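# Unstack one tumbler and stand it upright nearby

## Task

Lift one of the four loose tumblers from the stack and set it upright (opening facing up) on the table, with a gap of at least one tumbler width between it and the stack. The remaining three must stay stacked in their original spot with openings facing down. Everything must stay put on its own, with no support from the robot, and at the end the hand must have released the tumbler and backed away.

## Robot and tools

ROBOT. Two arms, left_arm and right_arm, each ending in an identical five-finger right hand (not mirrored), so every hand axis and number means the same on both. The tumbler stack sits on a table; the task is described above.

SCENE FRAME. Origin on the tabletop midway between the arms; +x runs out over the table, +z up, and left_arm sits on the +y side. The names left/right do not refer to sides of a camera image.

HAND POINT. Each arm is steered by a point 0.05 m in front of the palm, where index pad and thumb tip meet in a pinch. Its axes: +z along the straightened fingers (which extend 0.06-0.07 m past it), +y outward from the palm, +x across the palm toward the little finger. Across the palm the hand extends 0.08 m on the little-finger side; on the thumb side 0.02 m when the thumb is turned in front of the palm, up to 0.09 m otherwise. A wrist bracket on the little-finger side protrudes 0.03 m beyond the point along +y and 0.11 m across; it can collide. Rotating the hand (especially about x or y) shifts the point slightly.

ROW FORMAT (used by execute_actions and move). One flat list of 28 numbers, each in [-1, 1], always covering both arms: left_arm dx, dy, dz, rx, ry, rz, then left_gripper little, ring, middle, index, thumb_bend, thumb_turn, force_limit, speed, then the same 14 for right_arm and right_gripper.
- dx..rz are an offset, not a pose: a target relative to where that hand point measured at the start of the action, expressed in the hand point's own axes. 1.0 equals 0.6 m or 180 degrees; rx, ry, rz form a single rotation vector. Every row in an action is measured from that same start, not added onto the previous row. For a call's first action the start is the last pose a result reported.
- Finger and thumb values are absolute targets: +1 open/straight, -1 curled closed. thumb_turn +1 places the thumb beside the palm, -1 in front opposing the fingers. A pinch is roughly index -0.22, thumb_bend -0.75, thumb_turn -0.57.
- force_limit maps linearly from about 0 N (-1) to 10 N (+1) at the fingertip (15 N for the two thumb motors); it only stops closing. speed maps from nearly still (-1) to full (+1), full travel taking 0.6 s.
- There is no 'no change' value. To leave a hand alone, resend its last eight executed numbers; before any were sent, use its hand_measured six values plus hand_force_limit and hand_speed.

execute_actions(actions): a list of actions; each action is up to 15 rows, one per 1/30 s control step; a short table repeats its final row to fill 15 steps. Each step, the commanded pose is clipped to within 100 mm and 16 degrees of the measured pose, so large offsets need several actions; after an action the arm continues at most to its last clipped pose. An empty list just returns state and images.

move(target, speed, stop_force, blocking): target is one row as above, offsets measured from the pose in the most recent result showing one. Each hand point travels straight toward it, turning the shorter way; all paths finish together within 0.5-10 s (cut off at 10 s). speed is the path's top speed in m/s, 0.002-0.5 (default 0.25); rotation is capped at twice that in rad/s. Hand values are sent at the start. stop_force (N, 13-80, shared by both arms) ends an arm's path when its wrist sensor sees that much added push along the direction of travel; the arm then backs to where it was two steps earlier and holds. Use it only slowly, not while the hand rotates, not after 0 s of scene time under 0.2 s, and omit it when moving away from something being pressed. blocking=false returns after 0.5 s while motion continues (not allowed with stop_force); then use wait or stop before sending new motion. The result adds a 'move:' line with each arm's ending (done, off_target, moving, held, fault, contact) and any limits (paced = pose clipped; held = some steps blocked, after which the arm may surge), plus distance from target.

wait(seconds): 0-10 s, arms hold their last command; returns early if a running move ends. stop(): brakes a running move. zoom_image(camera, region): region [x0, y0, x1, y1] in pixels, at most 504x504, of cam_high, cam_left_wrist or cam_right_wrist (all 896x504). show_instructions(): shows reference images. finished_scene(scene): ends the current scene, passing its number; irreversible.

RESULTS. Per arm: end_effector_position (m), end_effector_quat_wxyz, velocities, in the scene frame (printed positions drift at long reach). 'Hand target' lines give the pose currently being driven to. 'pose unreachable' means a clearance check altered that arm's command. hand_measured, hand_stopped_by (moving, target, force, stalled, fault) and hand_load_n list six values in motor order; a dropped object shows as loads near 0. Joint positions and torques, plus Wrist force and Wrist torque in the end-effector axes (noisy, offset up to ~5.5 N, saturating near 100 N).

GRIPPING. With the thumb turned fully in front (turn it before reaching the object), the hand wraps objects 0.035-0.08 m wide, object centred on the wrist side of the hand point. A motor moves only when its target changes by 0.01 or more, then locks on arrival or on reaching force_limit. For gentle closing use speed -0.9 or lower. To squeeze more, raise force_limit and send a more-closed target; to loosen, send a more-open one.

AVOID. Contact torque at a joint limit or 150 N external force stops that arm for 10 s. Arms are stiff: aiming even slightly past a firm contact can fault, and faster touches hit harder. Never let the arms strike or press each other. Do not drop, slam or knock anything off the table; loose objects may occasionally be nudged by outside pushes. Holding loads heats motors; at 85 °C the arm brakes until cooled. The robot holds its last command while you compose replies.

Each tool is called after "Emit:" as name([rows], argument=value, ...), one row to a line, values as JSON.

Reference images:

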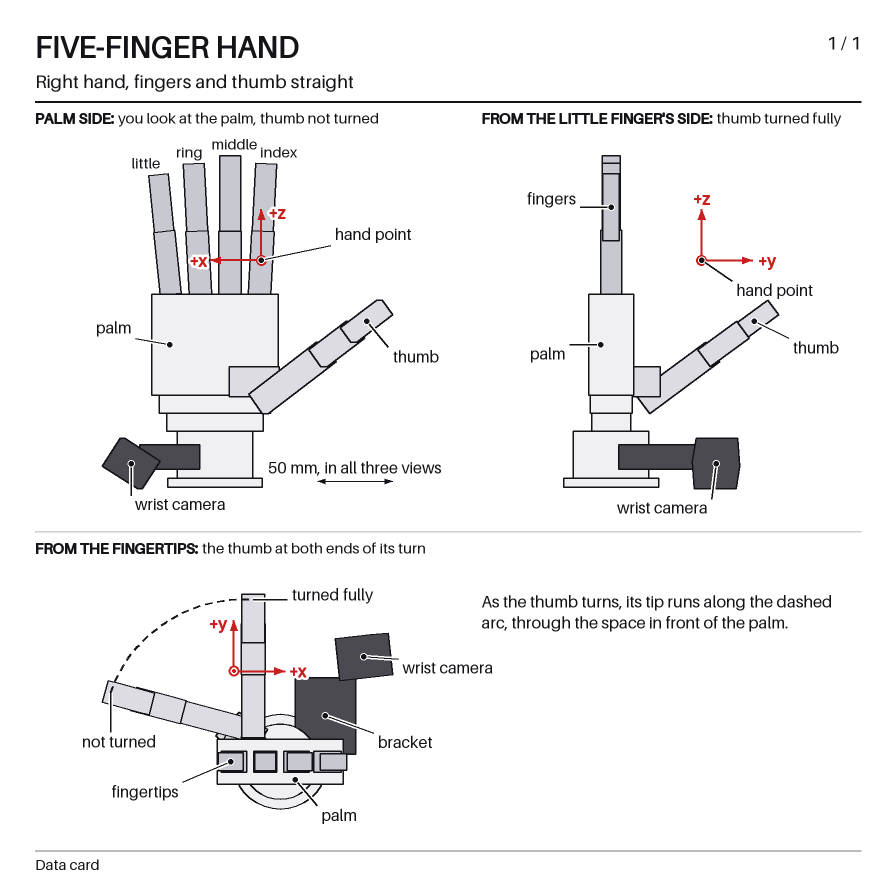

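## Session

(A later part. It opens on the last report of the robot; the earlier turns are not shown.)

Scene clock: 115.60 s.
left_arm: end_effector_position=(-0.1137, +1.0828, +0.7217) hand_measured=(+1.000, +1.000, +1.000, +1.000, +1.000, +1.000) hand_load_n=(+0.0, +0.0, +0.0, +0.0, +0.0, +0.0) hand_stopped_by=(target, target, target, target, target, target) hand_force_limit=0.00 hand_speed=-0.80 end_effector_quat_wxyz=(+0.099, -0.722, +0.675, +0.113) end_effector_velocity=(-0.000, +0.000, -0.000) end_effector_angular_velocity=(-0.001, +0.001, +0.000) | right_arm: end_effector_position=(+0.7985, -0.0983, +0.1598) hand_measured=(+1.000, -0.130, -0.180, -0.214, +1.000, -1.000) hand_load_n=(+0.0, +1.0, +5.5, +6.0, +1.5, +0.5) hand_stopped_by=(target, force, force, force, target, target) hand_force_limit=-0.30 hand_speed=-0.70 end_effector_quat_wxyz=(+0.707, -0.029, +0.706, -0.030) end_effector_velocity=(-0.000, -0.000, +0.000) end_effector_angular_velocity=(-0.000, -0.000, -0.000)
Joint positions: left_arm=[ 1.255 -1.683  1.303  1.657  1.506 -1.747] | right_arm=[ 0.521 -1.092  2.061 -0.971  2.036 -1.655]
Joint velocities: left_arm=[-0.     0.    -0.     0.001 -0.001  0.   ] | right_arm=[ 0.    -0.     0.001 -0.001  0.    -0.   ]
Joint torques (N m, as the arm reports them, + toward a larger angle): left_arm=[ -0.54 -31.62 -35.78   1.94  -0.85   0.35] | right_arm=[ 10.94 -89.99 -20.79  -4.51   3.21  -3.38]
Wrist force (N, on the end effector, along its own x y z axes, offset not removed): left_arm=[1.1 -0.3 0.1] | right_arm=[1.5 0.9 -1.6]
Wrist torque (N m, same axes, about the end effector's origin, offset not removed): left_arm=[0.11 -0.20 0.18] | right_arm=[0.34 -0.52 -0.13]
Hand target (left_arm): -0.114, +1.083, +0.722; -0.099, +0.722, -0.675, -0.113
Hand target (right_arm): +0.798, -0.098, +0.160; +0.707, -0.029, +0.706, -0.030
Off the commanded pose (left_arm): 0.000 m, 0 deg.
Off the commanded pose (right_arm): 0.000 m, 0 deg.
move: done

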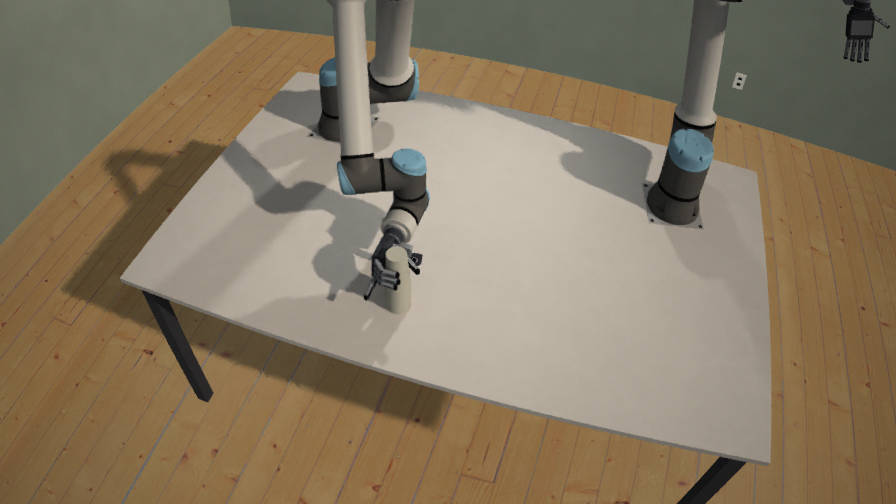

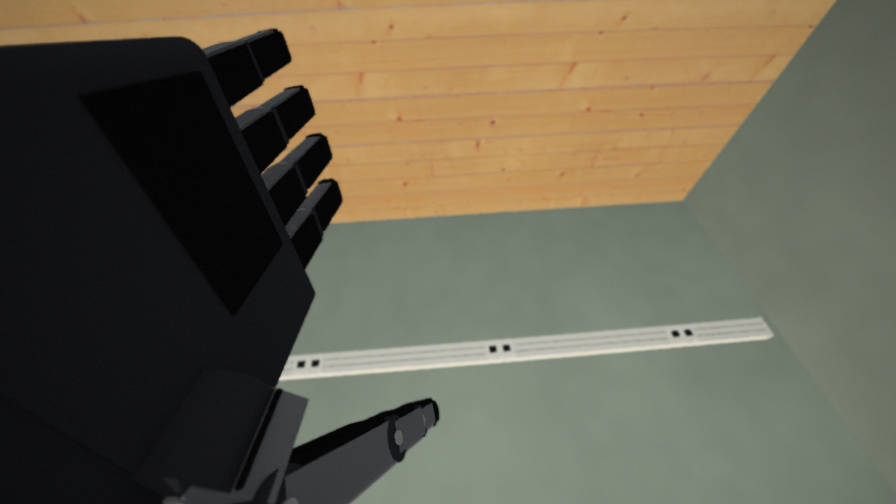

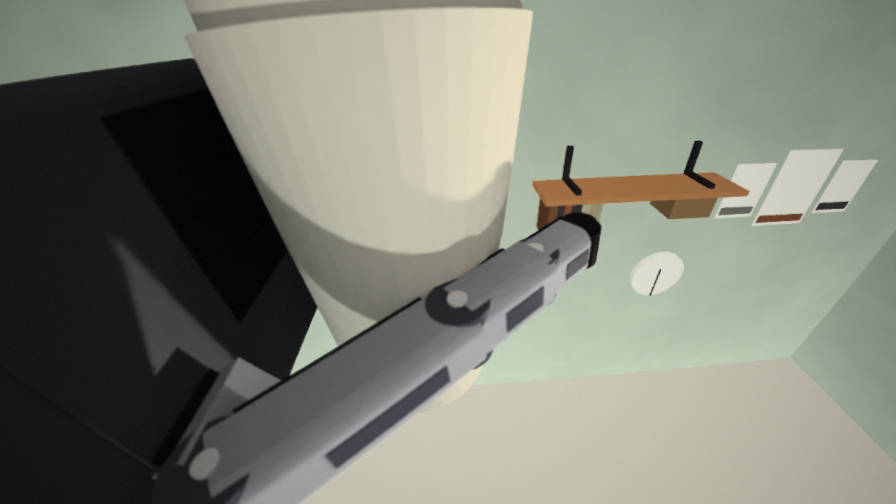

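Emit:
execute_actions([
  [[0,0,0,0,0,0,1,1,1,1,1,1,0,-0.8, 0,0,0,0,0,0,1,-0.62,-0.6,-0.6,0.3,-1,-0.55,-0.85]],
])

Scene clock: 118.27 s.
left_arm: end_effector_position=(-0.1137, +1.0828, +0.7217) hand_measured=(+1.000, +1.000, +1.000, +1.000, +1.000, +1.000) hand_load_n=(+0.0, +0.0, +0.0, +0.0, +0.0, +0.0) hand_stopped_by=(target, target, target, target, target, target) hand_force_limit=0.00 hand_speed=-0.80 end_effector_quat_wxyz=(+0.099, -0.722, +0.675, +0.113) end_effector_velocity=(-0.000, -0.000, -0.000) end_effector_angular_velocity=(-0.001, +0.000, +0.001) | right_arm: end_effector_position=(+0.7985, -0.0983, +0.1598) hand_measured=(+1.000, -0.138, -0.180, -0.214, +0.992, -1.000) hand_load_n=(+0.0, +2.5, +5.5, +6.0, +3.5, +1.0) hand_stopped_by=(target, force, force, force, force, target) hand_force_limit=-0.55 hand_speed=-0.85 end_effector_quat_wxyz=(+0.707, -0.029, +0.706, -0.030) end_effector_velocity=(+0.000, -0.001, -0.000) end_effector_angular_velocity=(-0.000, +0.001, -0.000)
Joint positions: left_arm=[ 1.255 -1.683  1.303  1.657  1.506 -1.747] | right_arm=[ 0.521 -1.092  2.061 -0.971  2.036 -1.655]
Joint velocities: left_arm=[ 0.     0.     0.     0.001 -0.    -0.   ] | right_arm=[-0.001 -0.     0.     0.    -0.001 -0.   ]
Joint torques (N m, as the arm reports them, + toward a larger angle): left_arm=[ -0.26 -31.66 -35.35   2.1   -0.81   0.32] | right_arm=[  9.88 -86.83 -22.39  -3.68   2.54  -3.33]
Wrist force (N, on the end effector, along its own x y z axes, offset not removed): left_arm=[-3.2 -0.7 -0.2] | right_arm=[-2.2 3.4 1.6]
Wrist torque (N m, same axes, about the end effector's origin, offset not removed): left_arm=[0.03 0.48 -0.04] | right_arm=[0.36 0.15 -0.20]
Hand target (left_arm): -0.114, +1.083, +0.722; -0.099, +0.722, -0.675, -0.113
Hand target (right_arm): +0.798, -0.098, +0.160; +0.707, -0.029, +0.706, -0.030
Off the commanded pose (left_arm): 0.000 m, 0 deg.
Off the commanded pose (right_arm): 0.000 m, 0 deg.

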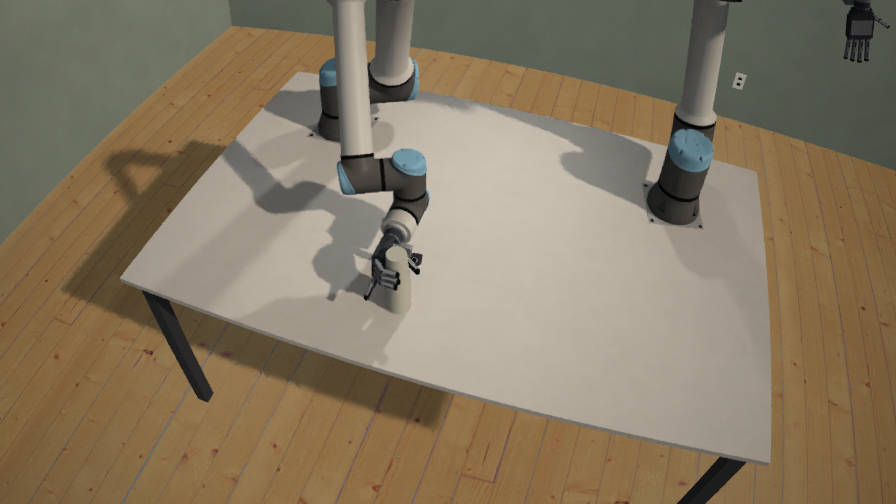

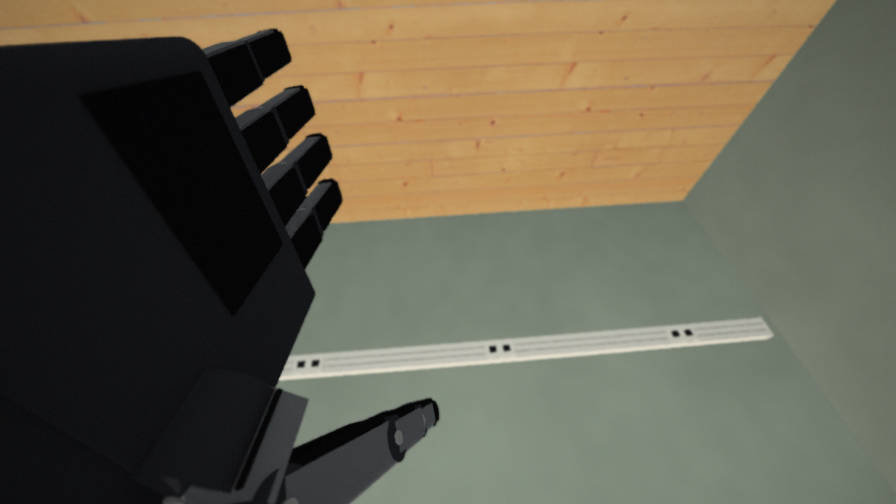

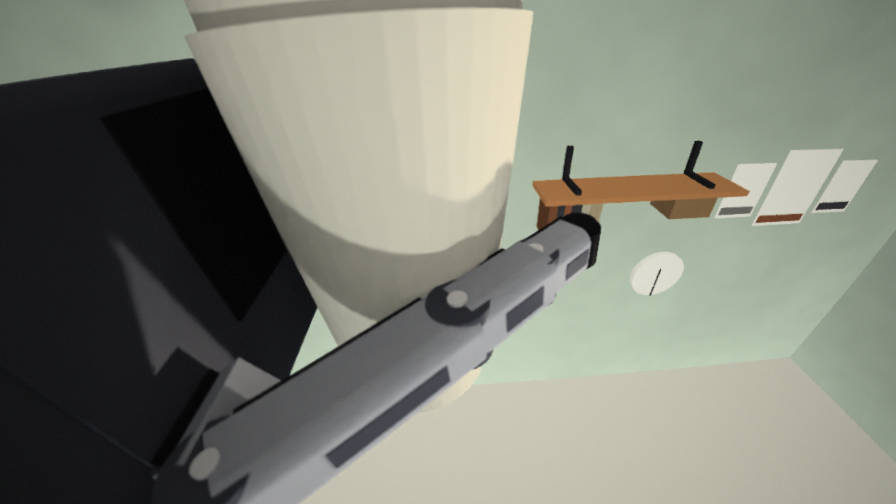

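Emit:
move(target=[0,0,0,0,0,0,1,1,1,1,1,1,0,-0.8, -0.0498,-0.0042,0,0,0,0,1,-0.62,-0.6,-0.6,0.3,-1,-0.55,-0.85], speed=0.05)

Emit:
zoom_image(camera="cam_high", region=[340, 230, 460, 330])

Scene clock: 121.83 s.
left_arm: end_effector_position=(-0.1137, +1.0828, +0.7217) hand_measured=(+1.000, +1.000, +1.000, +1.000, +1.000, +1.000) hand_load_n=(+0.0, +0.0, +0.0, +0.0, +0.0, +0.0) hand_stopped_by=(target, target, target, target, target, target) hand_force_limit=0.00 hand_speed=-0.80 end_effector_quat_wxyz=(+0.099, -0.722, +0.675, +0.113) end_effector_velocity=(-0.000, +0.000, -0.000) end_effector_angular_velocity=(+0.000, +0.000, +0.000) | right_arm: end_effector_position=(+0.7984, -0.0983, +0.1897) hand_measured=(+1.000, -0.138, -0.180, -0.214, +0.992, -1.000) hand_load_n=(+0.0, +2.5, +5.5, +6.0, +3.5, +1.0) hand_stopped_by=(target, force, force, force, force, target) hand_force_limit=-0.55 hand_speed=-0.85 end_effector_quat_wxyz=(+0.707, -0.029, +0.706, -0.030) end_effector_velocity=(+0.001, -0.000, +0.001) end_effector_angular_velocity=(-0.000, +0.000, -0.001)
Joint positions: left_arm=[ 1.255 -1.683  1.303  1.657  1.506 -1.747] | right_arm=[ 0.521 -1.137  2.053 -0.918  2.036 -1.655]
Joint velocities: left_arm=[-0.  0.  0. -0. -0. -0.] | right_arm=[-0.001 -0.001 -0.001  0.003  0.     0.   ]
Joint torques (N m, as the arm reports them, + toward a larger angle): left_arm=[ -0.59 -32.42 -35.48   1.81  -0.93   0.56] | right_arm=[ -6.02 -89.97 -38.21   0.6   -2.6   -1.61]
Wrist force (N, on the end effector, along its own x y z axes, offset not removed): left_arm=[1.7 0.0 -0.4] | right_arm=[-0.6 1.9 1.2]
Wrist torque (N m, same axes, about the end effector's origin, offset not removed): left_arm=[0.08 -0.21 0.17] | right_arm=[0.36 0.03 -0.28]
Hand target (left_arm): -0.114, +1.083, +0.722; -0.099, +0.722, -0.675, -0.113
Hand target (right_arm): +0.798, -0.098, +0.190; +0.707, -0.029, +0.706, -0.030
Off the commanded pose (left_arm): 0.000 m, 0 deg.
Off the commanded pose (right_arm): 0.000 m, 0 deg.
move: done

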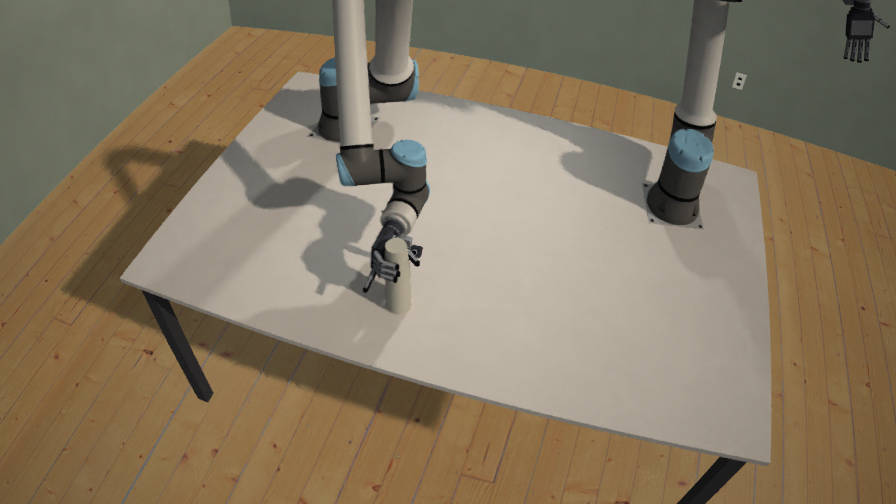

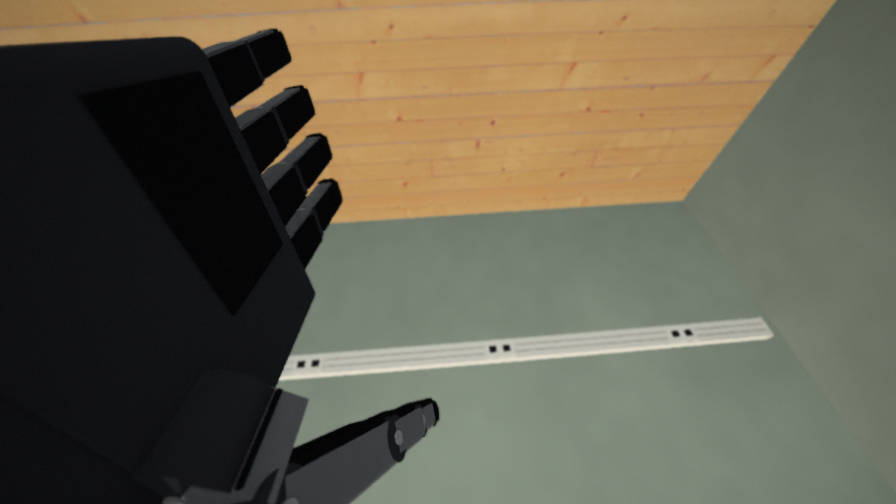

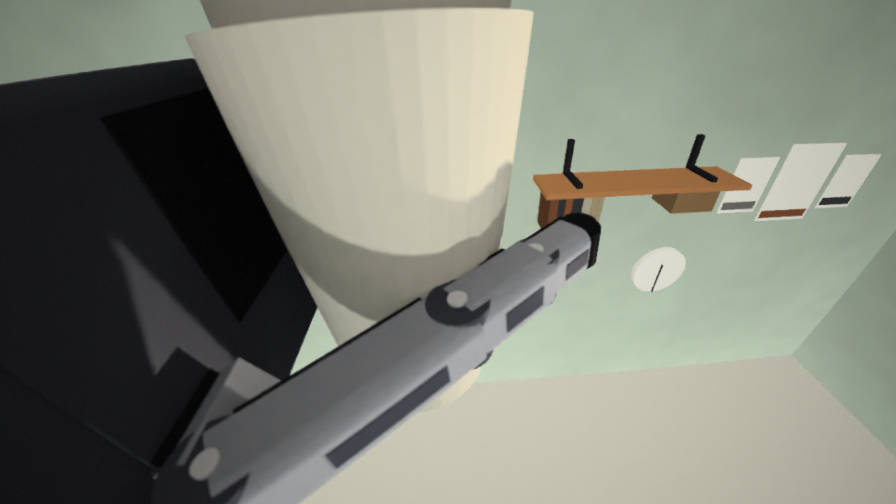

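Region (340, 230, 460, 330) of cam_high's 896x504 image, scaled by 4.200, with more detail than that image has.

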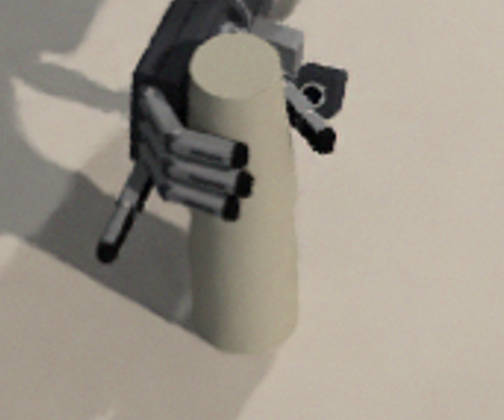

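Emit:
move(target=[0,0,0,0,0,0,1,1,1,1,1,1,0,-0.8, -0.1495,-0.0125,0,0,0,0,1,-0.62,-0.6,-0.6,0.3,-1,-0.55,-0.85], speed=0.15)

Scene clock: 127.13 s.
left_arm: end_effector_position=(-0.1137, +1.0828, +0.7217) hand_measured=(+1.000, +1.000, +1.000, +1.000, +1.000, +1.000) hand_load_n=(+0.0, +0.0, +0.0, +0.0, +0.0, +0.0) hand_stopped_by=(target, target, target, target, target, target) hand_force_limit=0.00 hand_speed=-0.80 end_effector_quat_wxyz=(+0.099, -0.722, +0.675, +0.113) end_effector_velocity=(-0.000, -0.000, +0.000) end_effector_angular_velocity=(-0.001, -0.000, +0.000) | right_arm: end_effector_position=(+0.7983, -0.0984, +0.2796) hand_measured=(+1.000, -0.138, -0.180, -0.214, +0.992, -1.000) hand_load_n=(+0.0, +2.5, +5.5, +6.0, +3.5, +1.0) hand_stopped_by=(target, force, force, force, force, target) hand_force_limit=-0.55 hand_speed=-0.85 end_effector_quat_wxyz=(+0.707, -0.029, +0.706, -0.030) end_effector_velocity=(+0.000, +0.001, +0.003) end_effector_angular_velocity=(+0.001, -0.001, +0.001)
Joint positions: left_arm=[ 1.255 -1.683  1.303  1.657  1.506 -1.747] | right_arm=[ 0.521 -1.259  2.011 -0.754  2.036 -1.656]
Joint velocities: left_arm=[ 0.    -0.     0.     0.001  0.     0.   ] | right_arm=[ 0.001 -0.002 -0.003  0.004 -0.     0.001]
Joint torques (N m, as the arm reports them, + toward a larger angle): left_arm=[ -0.22 -31.24 -35.8    1.83  -0.66   0.51] | right_arm=[ -3.05 -84.69 -43.95   0.8   -2.46   3.7 ]
Wrist force (N, on the end effector, along its own x y z axes, offset not removed): left_arm=[-0.2 0.2 -0.3] | right_arm=[2.3 1.0 -1.1]
Wrist torque (N m, same axes, about the end effector's origin, offset not removed): left_arm=[0.18 0.02 0.14] | right_arm=[0.20 -0.41 -0.02]
Hand target (left_arm): -0.114, +1.083, +0.722; -0.099, +0.722, -0.675, -0.113
Hand target (right_arm): +0.798, -0.098, +0.280; +0.707, -0.029, +0.706, -0.030
Off the commanded pose (left_arm): 0.000 m, 0 deg.
Off the commanded pose (right_arm): 0.000 m, 0 deg.
move: done

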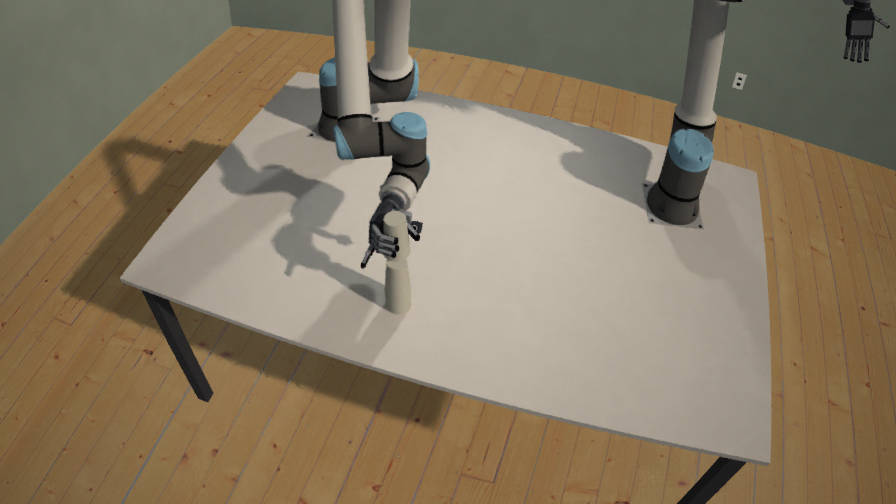

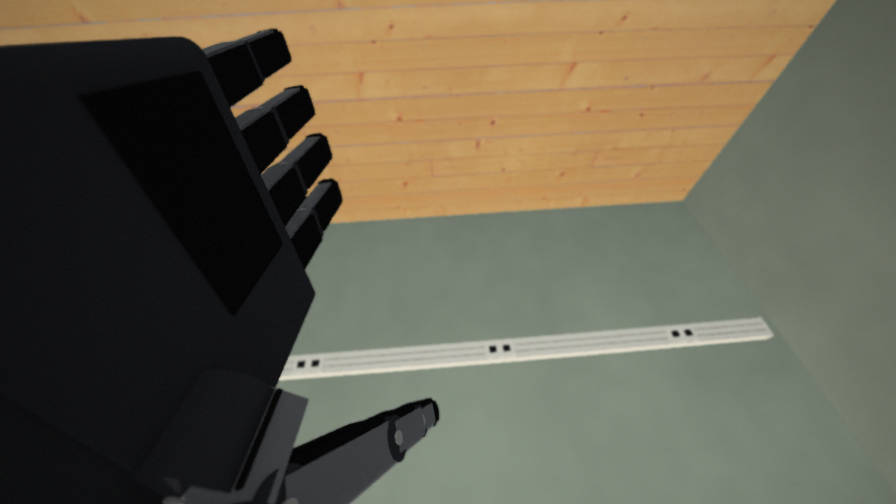

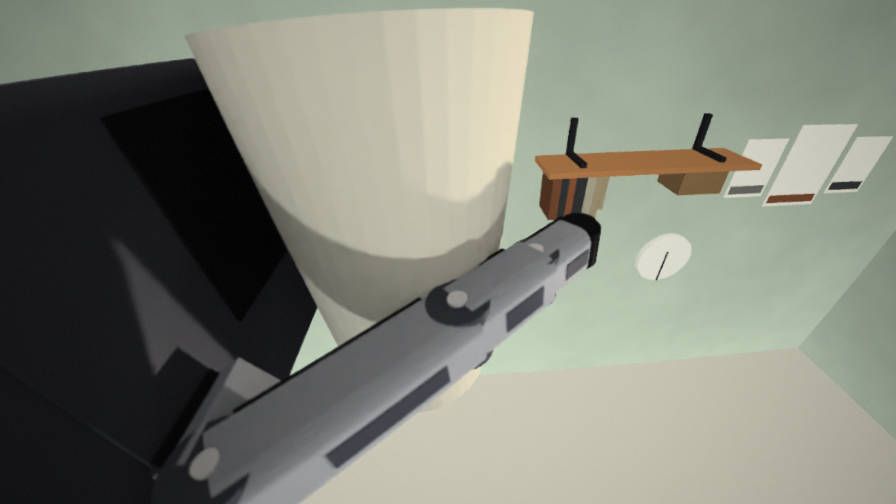

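Emit:
move(target=[0,0,0,0,0,0,1,1,1,1,1,1,0,-0.8, 0.0447,-0.3333,-0.08,0,0,0.5,1,-0.62,-0.6,-0.6,0.3,-1,-0.55,-0.85], speed=0.5)

Scene clock: 139.93 s.
left_arm: end_effector_position=(-0.1137, +1.0828, +0.7217) hand_measured=(+1.000, +1.000, +1.000, +1.000, +1.000, +1.000) hand_load_n=(+0.0, +0.0, +0.0, +0.0, +0.0, +0.0) hand_stopped_by=(target, target, target, target, target, target) hand_force_limit=0.00 hand_speed=-0.80 end_effector_quat_wxyz=(+0.099, -0.722, +0.675, +0.113) end_effector_velocity=(+0.000, +0.000, -0.000) end_effector_angular_velocity=(+0.001, -0.000, +0.000) | right_arm: end_effector_position=(+0.7504, -0.2999, +0.2694) hand_measured=(+1.000, -0.138, -0.180, -0.214, +0.992, -1.000) hand_load_n=(+0.0, +2.5, +5.5, +6.0, +3.5, +1.0) hand_stopped_by=(target, force, force, force, force, target) hand_force_limit=-0.55 hand_speed=-0.85 end_effector_quat_wxyz=(+0.522, +0.478, +0.520, +0.479) end_effector_velocity=(-0.000, -0.001, +0.000) end_effector_angular_velocity=(+0.012, -0.000, +0.002)
Joint positions: left_arm=[ 1.255 -1.683  1.303  1.657  1.506 -1.747] | right_arm=[ 0.362 -1.341  2.25  -0.912  1.877 -0.086]
Joint velocities: left_arm=[ 0.     0.     0.    -0.001  0.    -0.   ] | right_arm=[-0.001 -0.002  0.001  0.001 -0.003  0.012]
Joint torques (N m, as the arm reports them, + toward a larger angle): left_arm=[ -0.53 -30.46 -35.47   2.18  -0.93   0.36] | right_arm=[ -8.4  -71.56 -22.37   0.55  -3.81   3.81]
Wrist force (N, on the end effector, along its own x y z axes, offset not removed): left_arm=[1.4 1.8 -0.6] | right_arm=[1.7 -1.4 0.5]
Wrist torque (N m, same axes, about the end effector's origin, offset not removed): left_arm=[0.44 -0.09 0.31] | right_arm=[-0.04 -0.43 -0.05]
Hand target (left_arm): -0.114, +1.083, +0.722; -0.099, +0.722, -0.675, -0.113
Hand target (right_arm): +0.750, -0.300, +0.269; +0.521, +0.478, +0.520, +0.479
Off the commanded pose (left_arm): 0.000 m, 0 deg.
Off the commanded pose (right_arm): 0.000 m, 0 deg.
move: done

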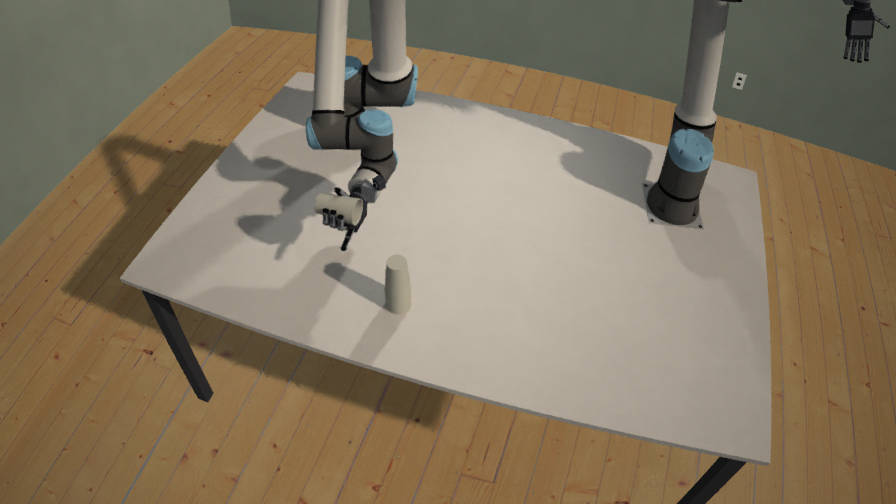

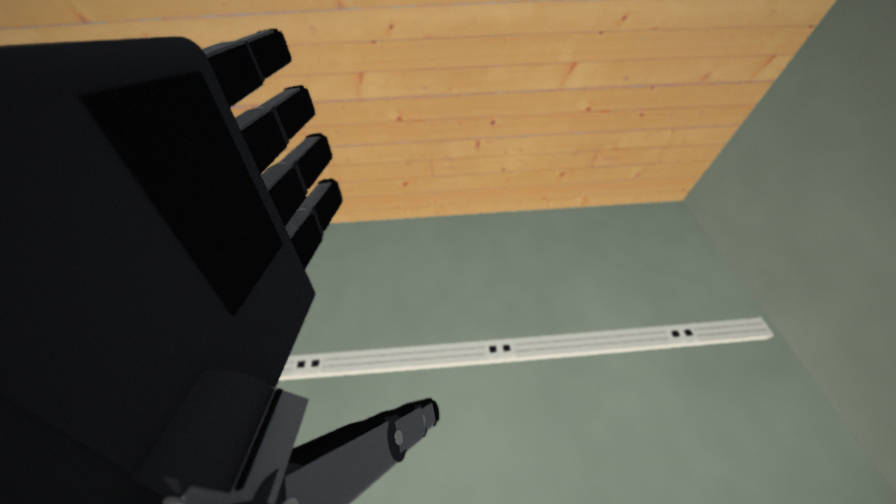

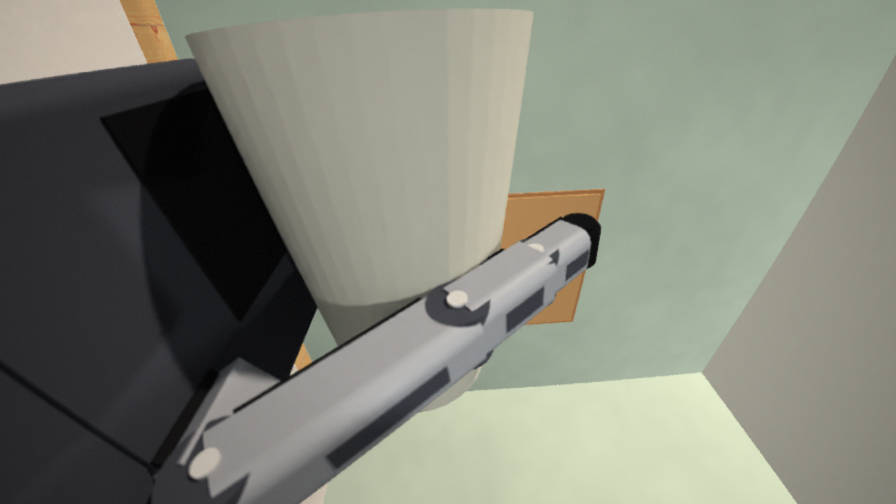

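Emit:
move(target=[0,0,0,0,0,0,1,1,1,1,1,1,0,-0.8, -0.0552,-0.338,-0.0173,0,0,0.5,1,-0.62,-0.6,-0.6,0.3,-1,-0.55,-0.85], speed=0.5)

Emit:
zoom_image(camera="cam_high", region=[270, 190, 430, 320])

Scene clock: 144.40 s.
left_arm: end_effector_position=(-0.1137, +1.0828, +0.7217) hand_measured=(+1.000, +1.000, +1.000, +1.000, +1.000, +1.000) hand_load_n=(+0.0, +0.0, +0.0, +0.0, +0.0, +0.0) hand_stopped_by=(target, target, target, target, target, target) hand_force_limit=0.00 hand_speed=-0.80 end_effector_quat_wxyz=(+0.099, -0.722, +0.675, +0.113) end_effector_velocity=(-0.000, +0.000, +0.000) end_effector_angular_velocity=(+0.001, +0.000, -0.000) | right_arm: end_effector_position=(+0.7403, -0.3499, +0.0701) hand_measured=(+1.000, -0.138, -0.180, -0.214, +0.992, -1.000) hand_load_n=(+0.0, +2.5, +5.5, +6.0, +3.5, +1.5) hand_stopped_by=(target, force, force, force, force, target) hand_force_limit=-0.55 hand_speed=-0.85 end_effector_quat_wxyz=(+0.031, +0.706, +0.030, +0.707) end_effector_velocity=(+0.000, +0.000, -0.001) end_effector_angular_velocity=(+0.012, -0.001, +0.002)
Joint positions: left_arm=[ 1.255 -1.683  1.303  1.657  1.506 -1.747] | right_arm=[ 0.342 -1.152  2.319 -1.169  1.857  1.484]
Joint velocities: left_arm=[-0. -0.  0. -0. -0.  0.] | right_arm=[-0.001  0.     0.001 -0.003 -0.003  0.011]
Joint torques (N m, as the arm reports them, + toward a larger angle): left_arm=[  0.29 -30.15 -36.14   2.02  -0.82   0.2 ] | right_arm=[-11.12 -38.18 -12.71  -4.73  -3.86   3.39]
Wrist force (N, on the end effector, along its own x y z axes, offset not removed): left_arm=[-2.0 0.6 1.6] | right_arm=[5.1 0.5 -2.1]
Wrist torque (N m, same axes, about the end effector's origin, offset not removed): left_arm=[0.15 0.43 0.10] | right_arm=[0.12 -0.85 0.24]
Hand target (left_arm): -0.114, +1.083, +0.722; -0.099, +0.722, -0.675, -0.113
Hand target (right_arm): +0.740, -0.350, +0.070; +0.030, +0.706, +0.030, +0.707
Off the commanded pose (left_arm): 0.000 m, 0 deg.
Off the commanded pose (right_arm): 0.000 m, 0 deg.
move: done

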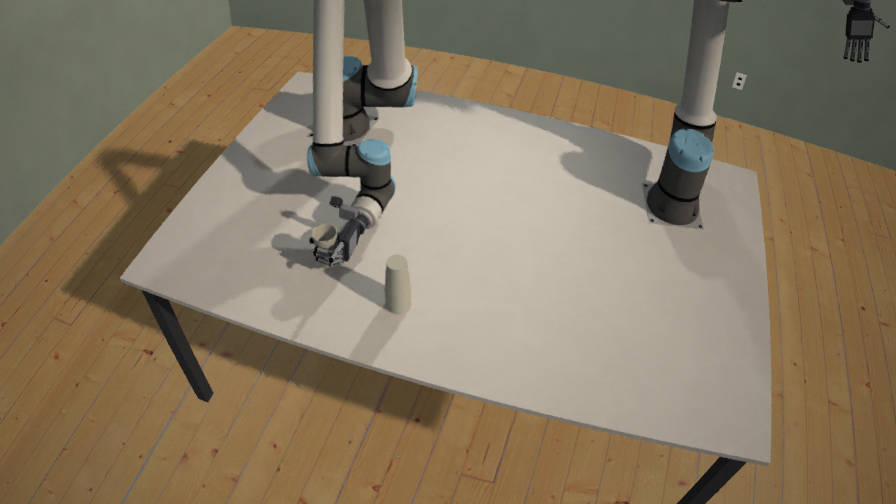

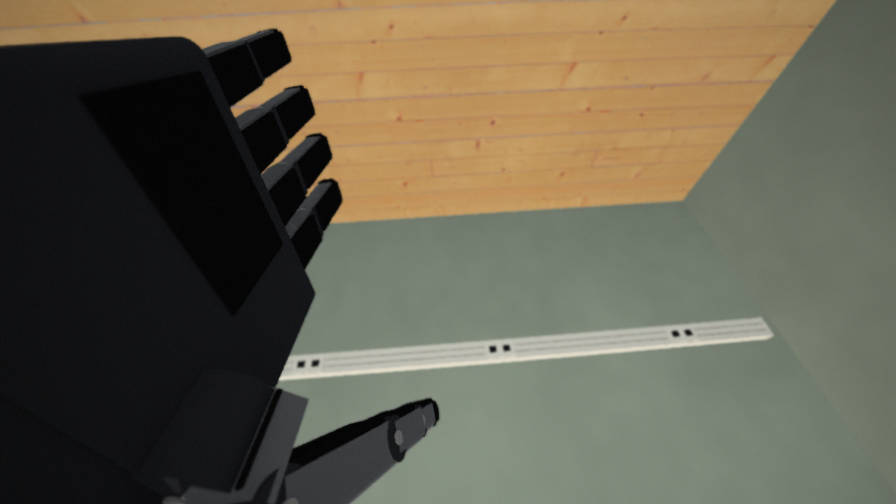

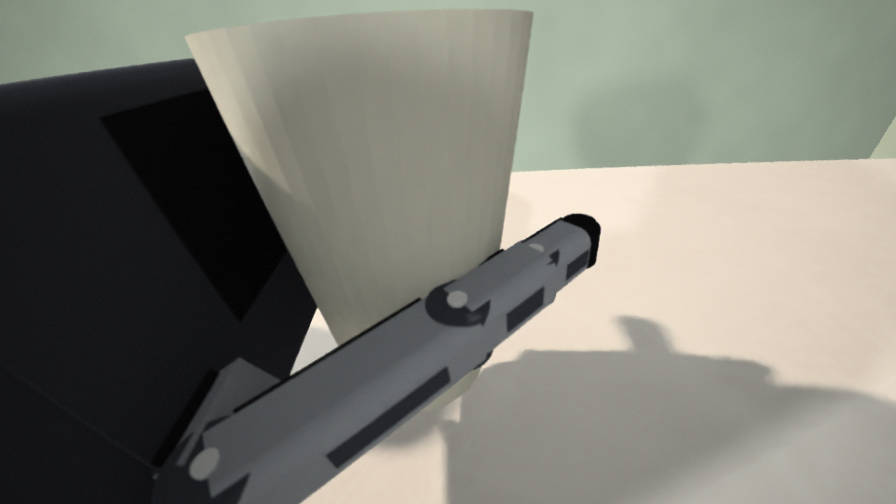

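Region (270, 190, 430, 320) of cam_high's 896x504 image, scaled by 3.150, with more detail than that image has; it fills the top 410 rows of this view, and the rest is white.

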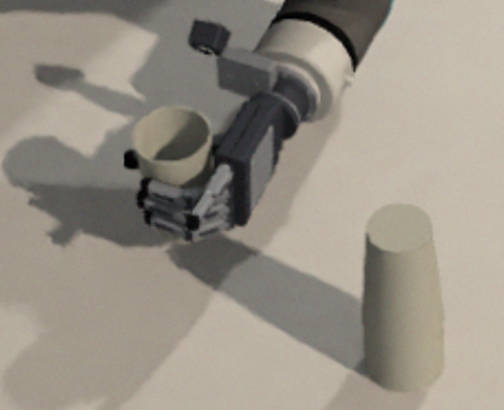

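Emit:
move(target=[0,0,0,0,0,0,1,1,1,1,1,1,0,-0.8, -0.03,-0.0025,0,0,0,0,1,-0.62,-0.6,-0.6,0.3,-1,-0.55,-0.85], speed=0.03, stop_force=13)

Emit:
zoom_image(camera="cam_right_wrist", region=[280, 300, 580, 504])

Scene clock: 148.77 s.
left_arm: end_effector_position=(-0.1137, +1.0828, +0.7217) hand_measured=(+1.000, +1.000, +1.000, +1.000, +1.000, +1.000) hand_load_n=(+0.0, +0.0, +0.0, +0.0, +0.0, +0.0) hand_stopped_by=(target, target, target, target, target, target) hand_force_limit=0.00 hand_speed=-0.80 end_effector_quat_wxyz=(+0.099, -0.722, +0.675, +0.113) end_effector_velocity=(-0.000, +0.000, -0.000) end_effector_angular_velocity=(+0.001, +0.000, +0.001) | right_arm: end_effector_position=(+0.7403, -0.3499, +0.0522) hand_measured=(+1.000, -0.138, -0.180, -0.214, +0.992, -1.000) hand_load_n=(+0.0, +2.5, +5.5, +6.0, +3.5, +1.5) hand_stopped_by=(target, force, force, force, force, target) hand_force_limit=-0.55 hand_speed=-0.85 end_effector_quat_wxyz=(+0.031, +0.706, +0.030, +0.707) end_effector_velocity=(-0.000, +0.000, -0.002) end_effector_angular_velocity=(-0.001, +0.001, +0.000)
Joint positions: left_arm=[ 1.255 -1.683  1.303  1.657  1.506 -1.747] | right_arm=[ 0.342 -1.115  2.321 -1.208  1.857  1.484]
Joint velocities: left_arm=[ 0.     0.     0.    -0.001 -0.    -0.   ] | right_arm=[ 0.     0.004 -0.    -0.002  0.    -0.   ]
Joint torques (N m, as the arm reports them, + toward a larger angle): left_arm=[ -0.15 -31.61 -35.5    2.06  -0.95   0.3 ] | right_arm=[ 11.07 -40.57 -11.49  -4.42   3.65  -3.52]
Wrist force (N, on the end effector, along its own x y z axes, offset not removed): left_arm=[-2.4 0.9 -1.5] | right_arm=[0.4 1.1 1.7]
Wrist torque (N m, same axes, about the end effector's origin, offset not removed): left_arm=[0.39 0.37 -0.10] | right_arm=[0.03 -0.45 -0.05]
Hand target (left_arm): -0.114, +1.083, +0.722; -0.099, +0.722, -0.675, -0.113
Hand target (right_arm): +0.740, -0.350, +0.052; +0.031, +0.706, +0.030, +0.707
Off the commanded pose (left_arm): 0.000 m, 0 deg.
Off the commanded pose (right_arm): 0.000 m, 0 deg.
move: done

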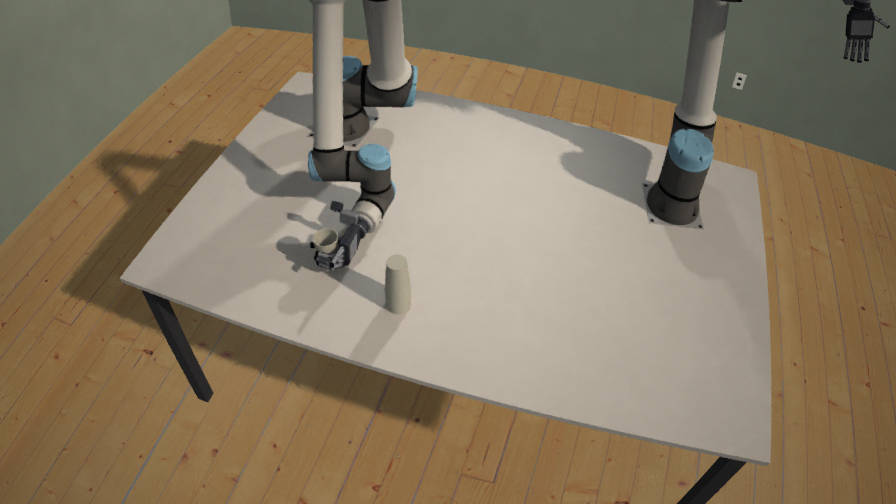

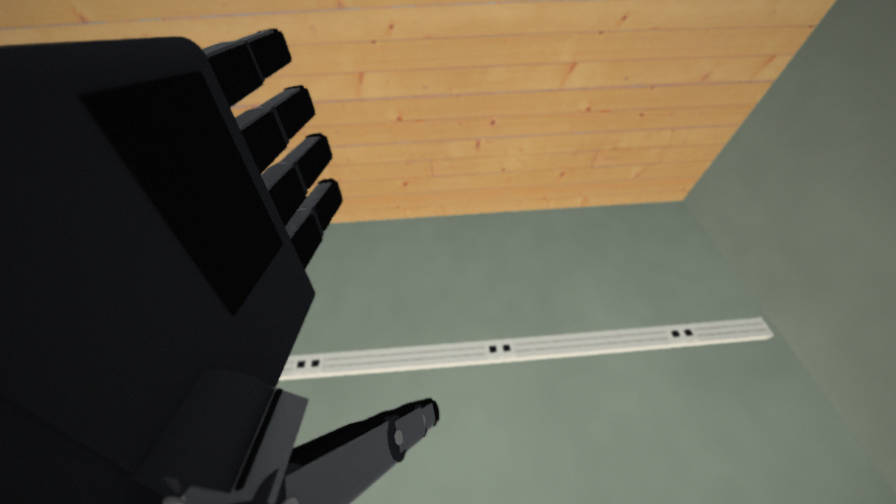

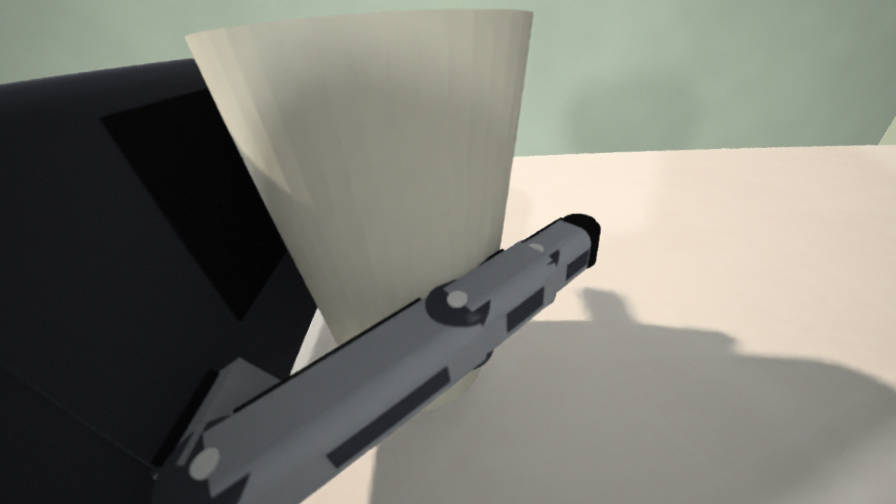

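Region (280, 300, 580, 504) of cam_right_wrist's 896x504 image, scaled by 1.680, with more detail than that image has; it fills the top 343 rows of this view, and the rest is white.

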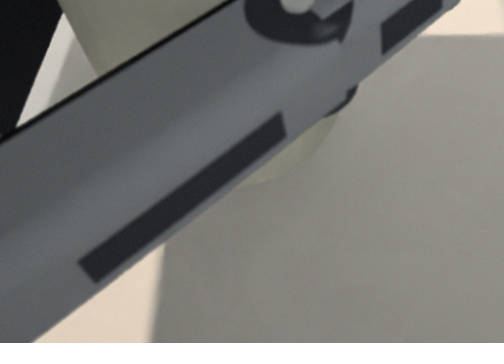

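Emit:
move(target=[0,0,0,0,0,0,1,1,1,1,1,1,0,-0.8, -0.02,-0.0017,0,0,0,0,1,-0.62,-0.6,-0.6,0.3,-1,-0.55,-0.85], speed=0.008, stop_force=13)

Scene clock: 156.40 s.
left_arm: end_effector_position=(-0.1137, +1.0828, +0.7217) hand_measured=(+1.000, +1.000, +1.000, +1.000, +1.000, +1.000) hand_load_n=(+0.0, +0.0, +0.0, +0.0, +0.0, +0.0) hand_stopped_by=(target, target, target, target, target, target) hand_force_limit=0.00 hand_speed=-0.80 end_effector_quat_wxyz=(+0.099, -0.722, +0.675, +0.113) end_effector_velocity=(+0.000, +0.000, +0.000) end_effector_angular_velocity=(+0.000, -0.000, -0.000) | right_arm: end_effector_position=(+0.7403, -0.3499, +0.0403) hand_measured=(+1.000, -0.138, -0.180, -0.214, +0.992, -1.000) hand_load_n=(+0.0, +2.5, +5.5, +6.0, +3.5, +1.5) hand_stopped_by=(target, force, force, force, force, target) hand_force_limit=-0.55 hand_speed=-0.85 end_effector_quat_wxyz=(+0.031, +0.706, +0.030, +0.707) end_effector_velocity=(-0.000, +0.001, -0.002) end_effector_angular_velocity=(-0.000, +0.000, +0.001)
Joint positions: left_arm=[ 1.255 -1.683  1.303  1.657  1.506 -1.747] | right_arm=[ 0.342 -1.09   2.321 -1.233  1.857  1.484]
Joint velocities: left_arm=[-0. -0.  0. -0.  0.  0.] | right_arm=[ 0.001  0.003 -0.    -0.003 -0.    -0.   ]
Joint torques (N m, as the arm reports them, + toward a larger angle): left_arm=[ -0.86 -30.73 -35.78   1.87  -0.77   0.1 ] | right_arm=[ -5.15 -39.29 -10.4   -4.89   2.7   -0.55]
Wrist force (N, on the end effector, along its own x y z axes, offset not removed): left_arm=[-2.3 0.5 -0.7] | right_arm=[5.0 1.2 -1.1]
Wrist torque (N m, same axes, about the end effector's origin, offset not removed): left_arm=[0.22 0.42 -0.06] | right_arm=[0.16 -0.93 0.39]
Hand target (left_arm): -0.114, +1.083, +0.722; -0.099, +0.722, -0.675, -0.113
Hand target (right_arm): +0.740, -0.350, +0.040; +0.031, +0.706, +0.030, +0.707
Off the commanded pose (left_arm): 0.000 m, 0 deg.
Off the commanded pose (right_arm): 0.000 m, 0 deg.
move: done

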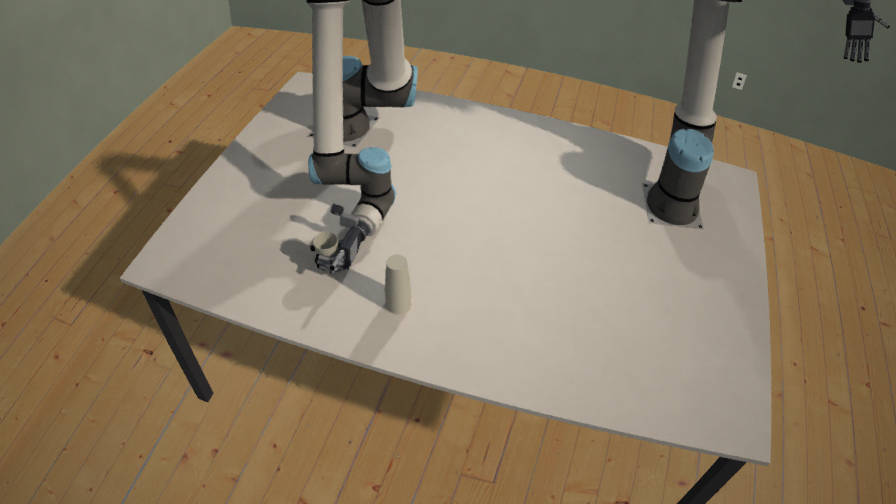

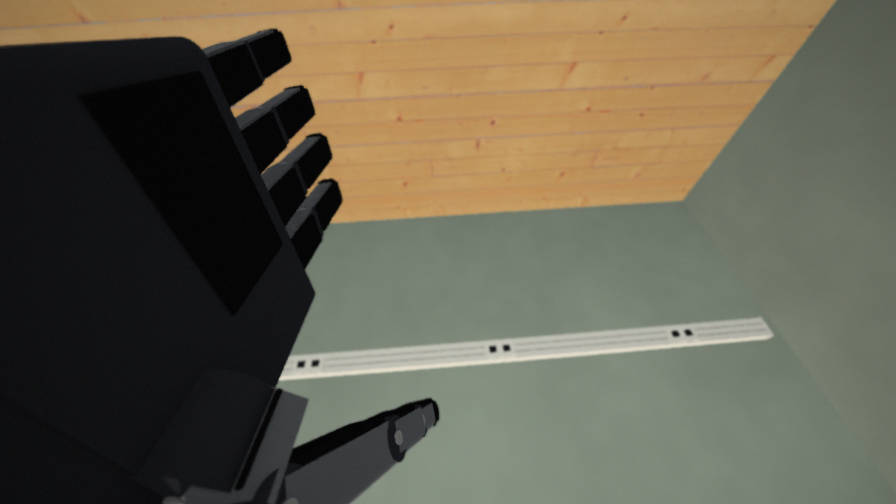

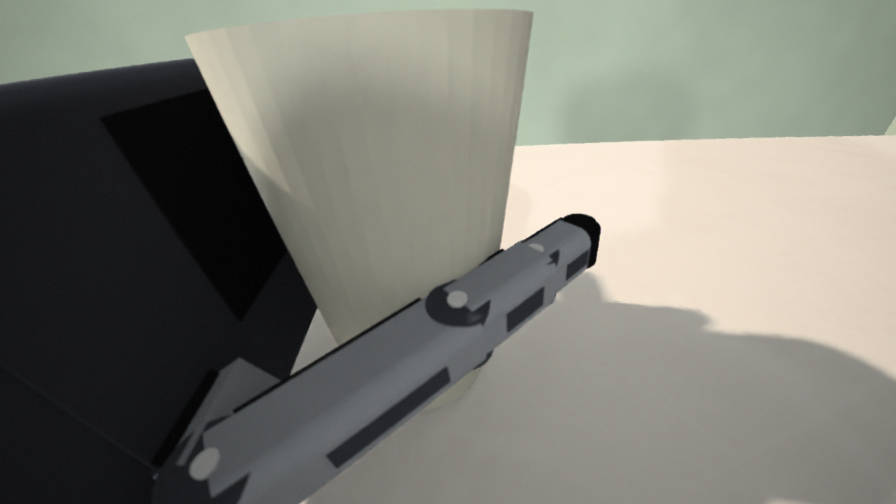

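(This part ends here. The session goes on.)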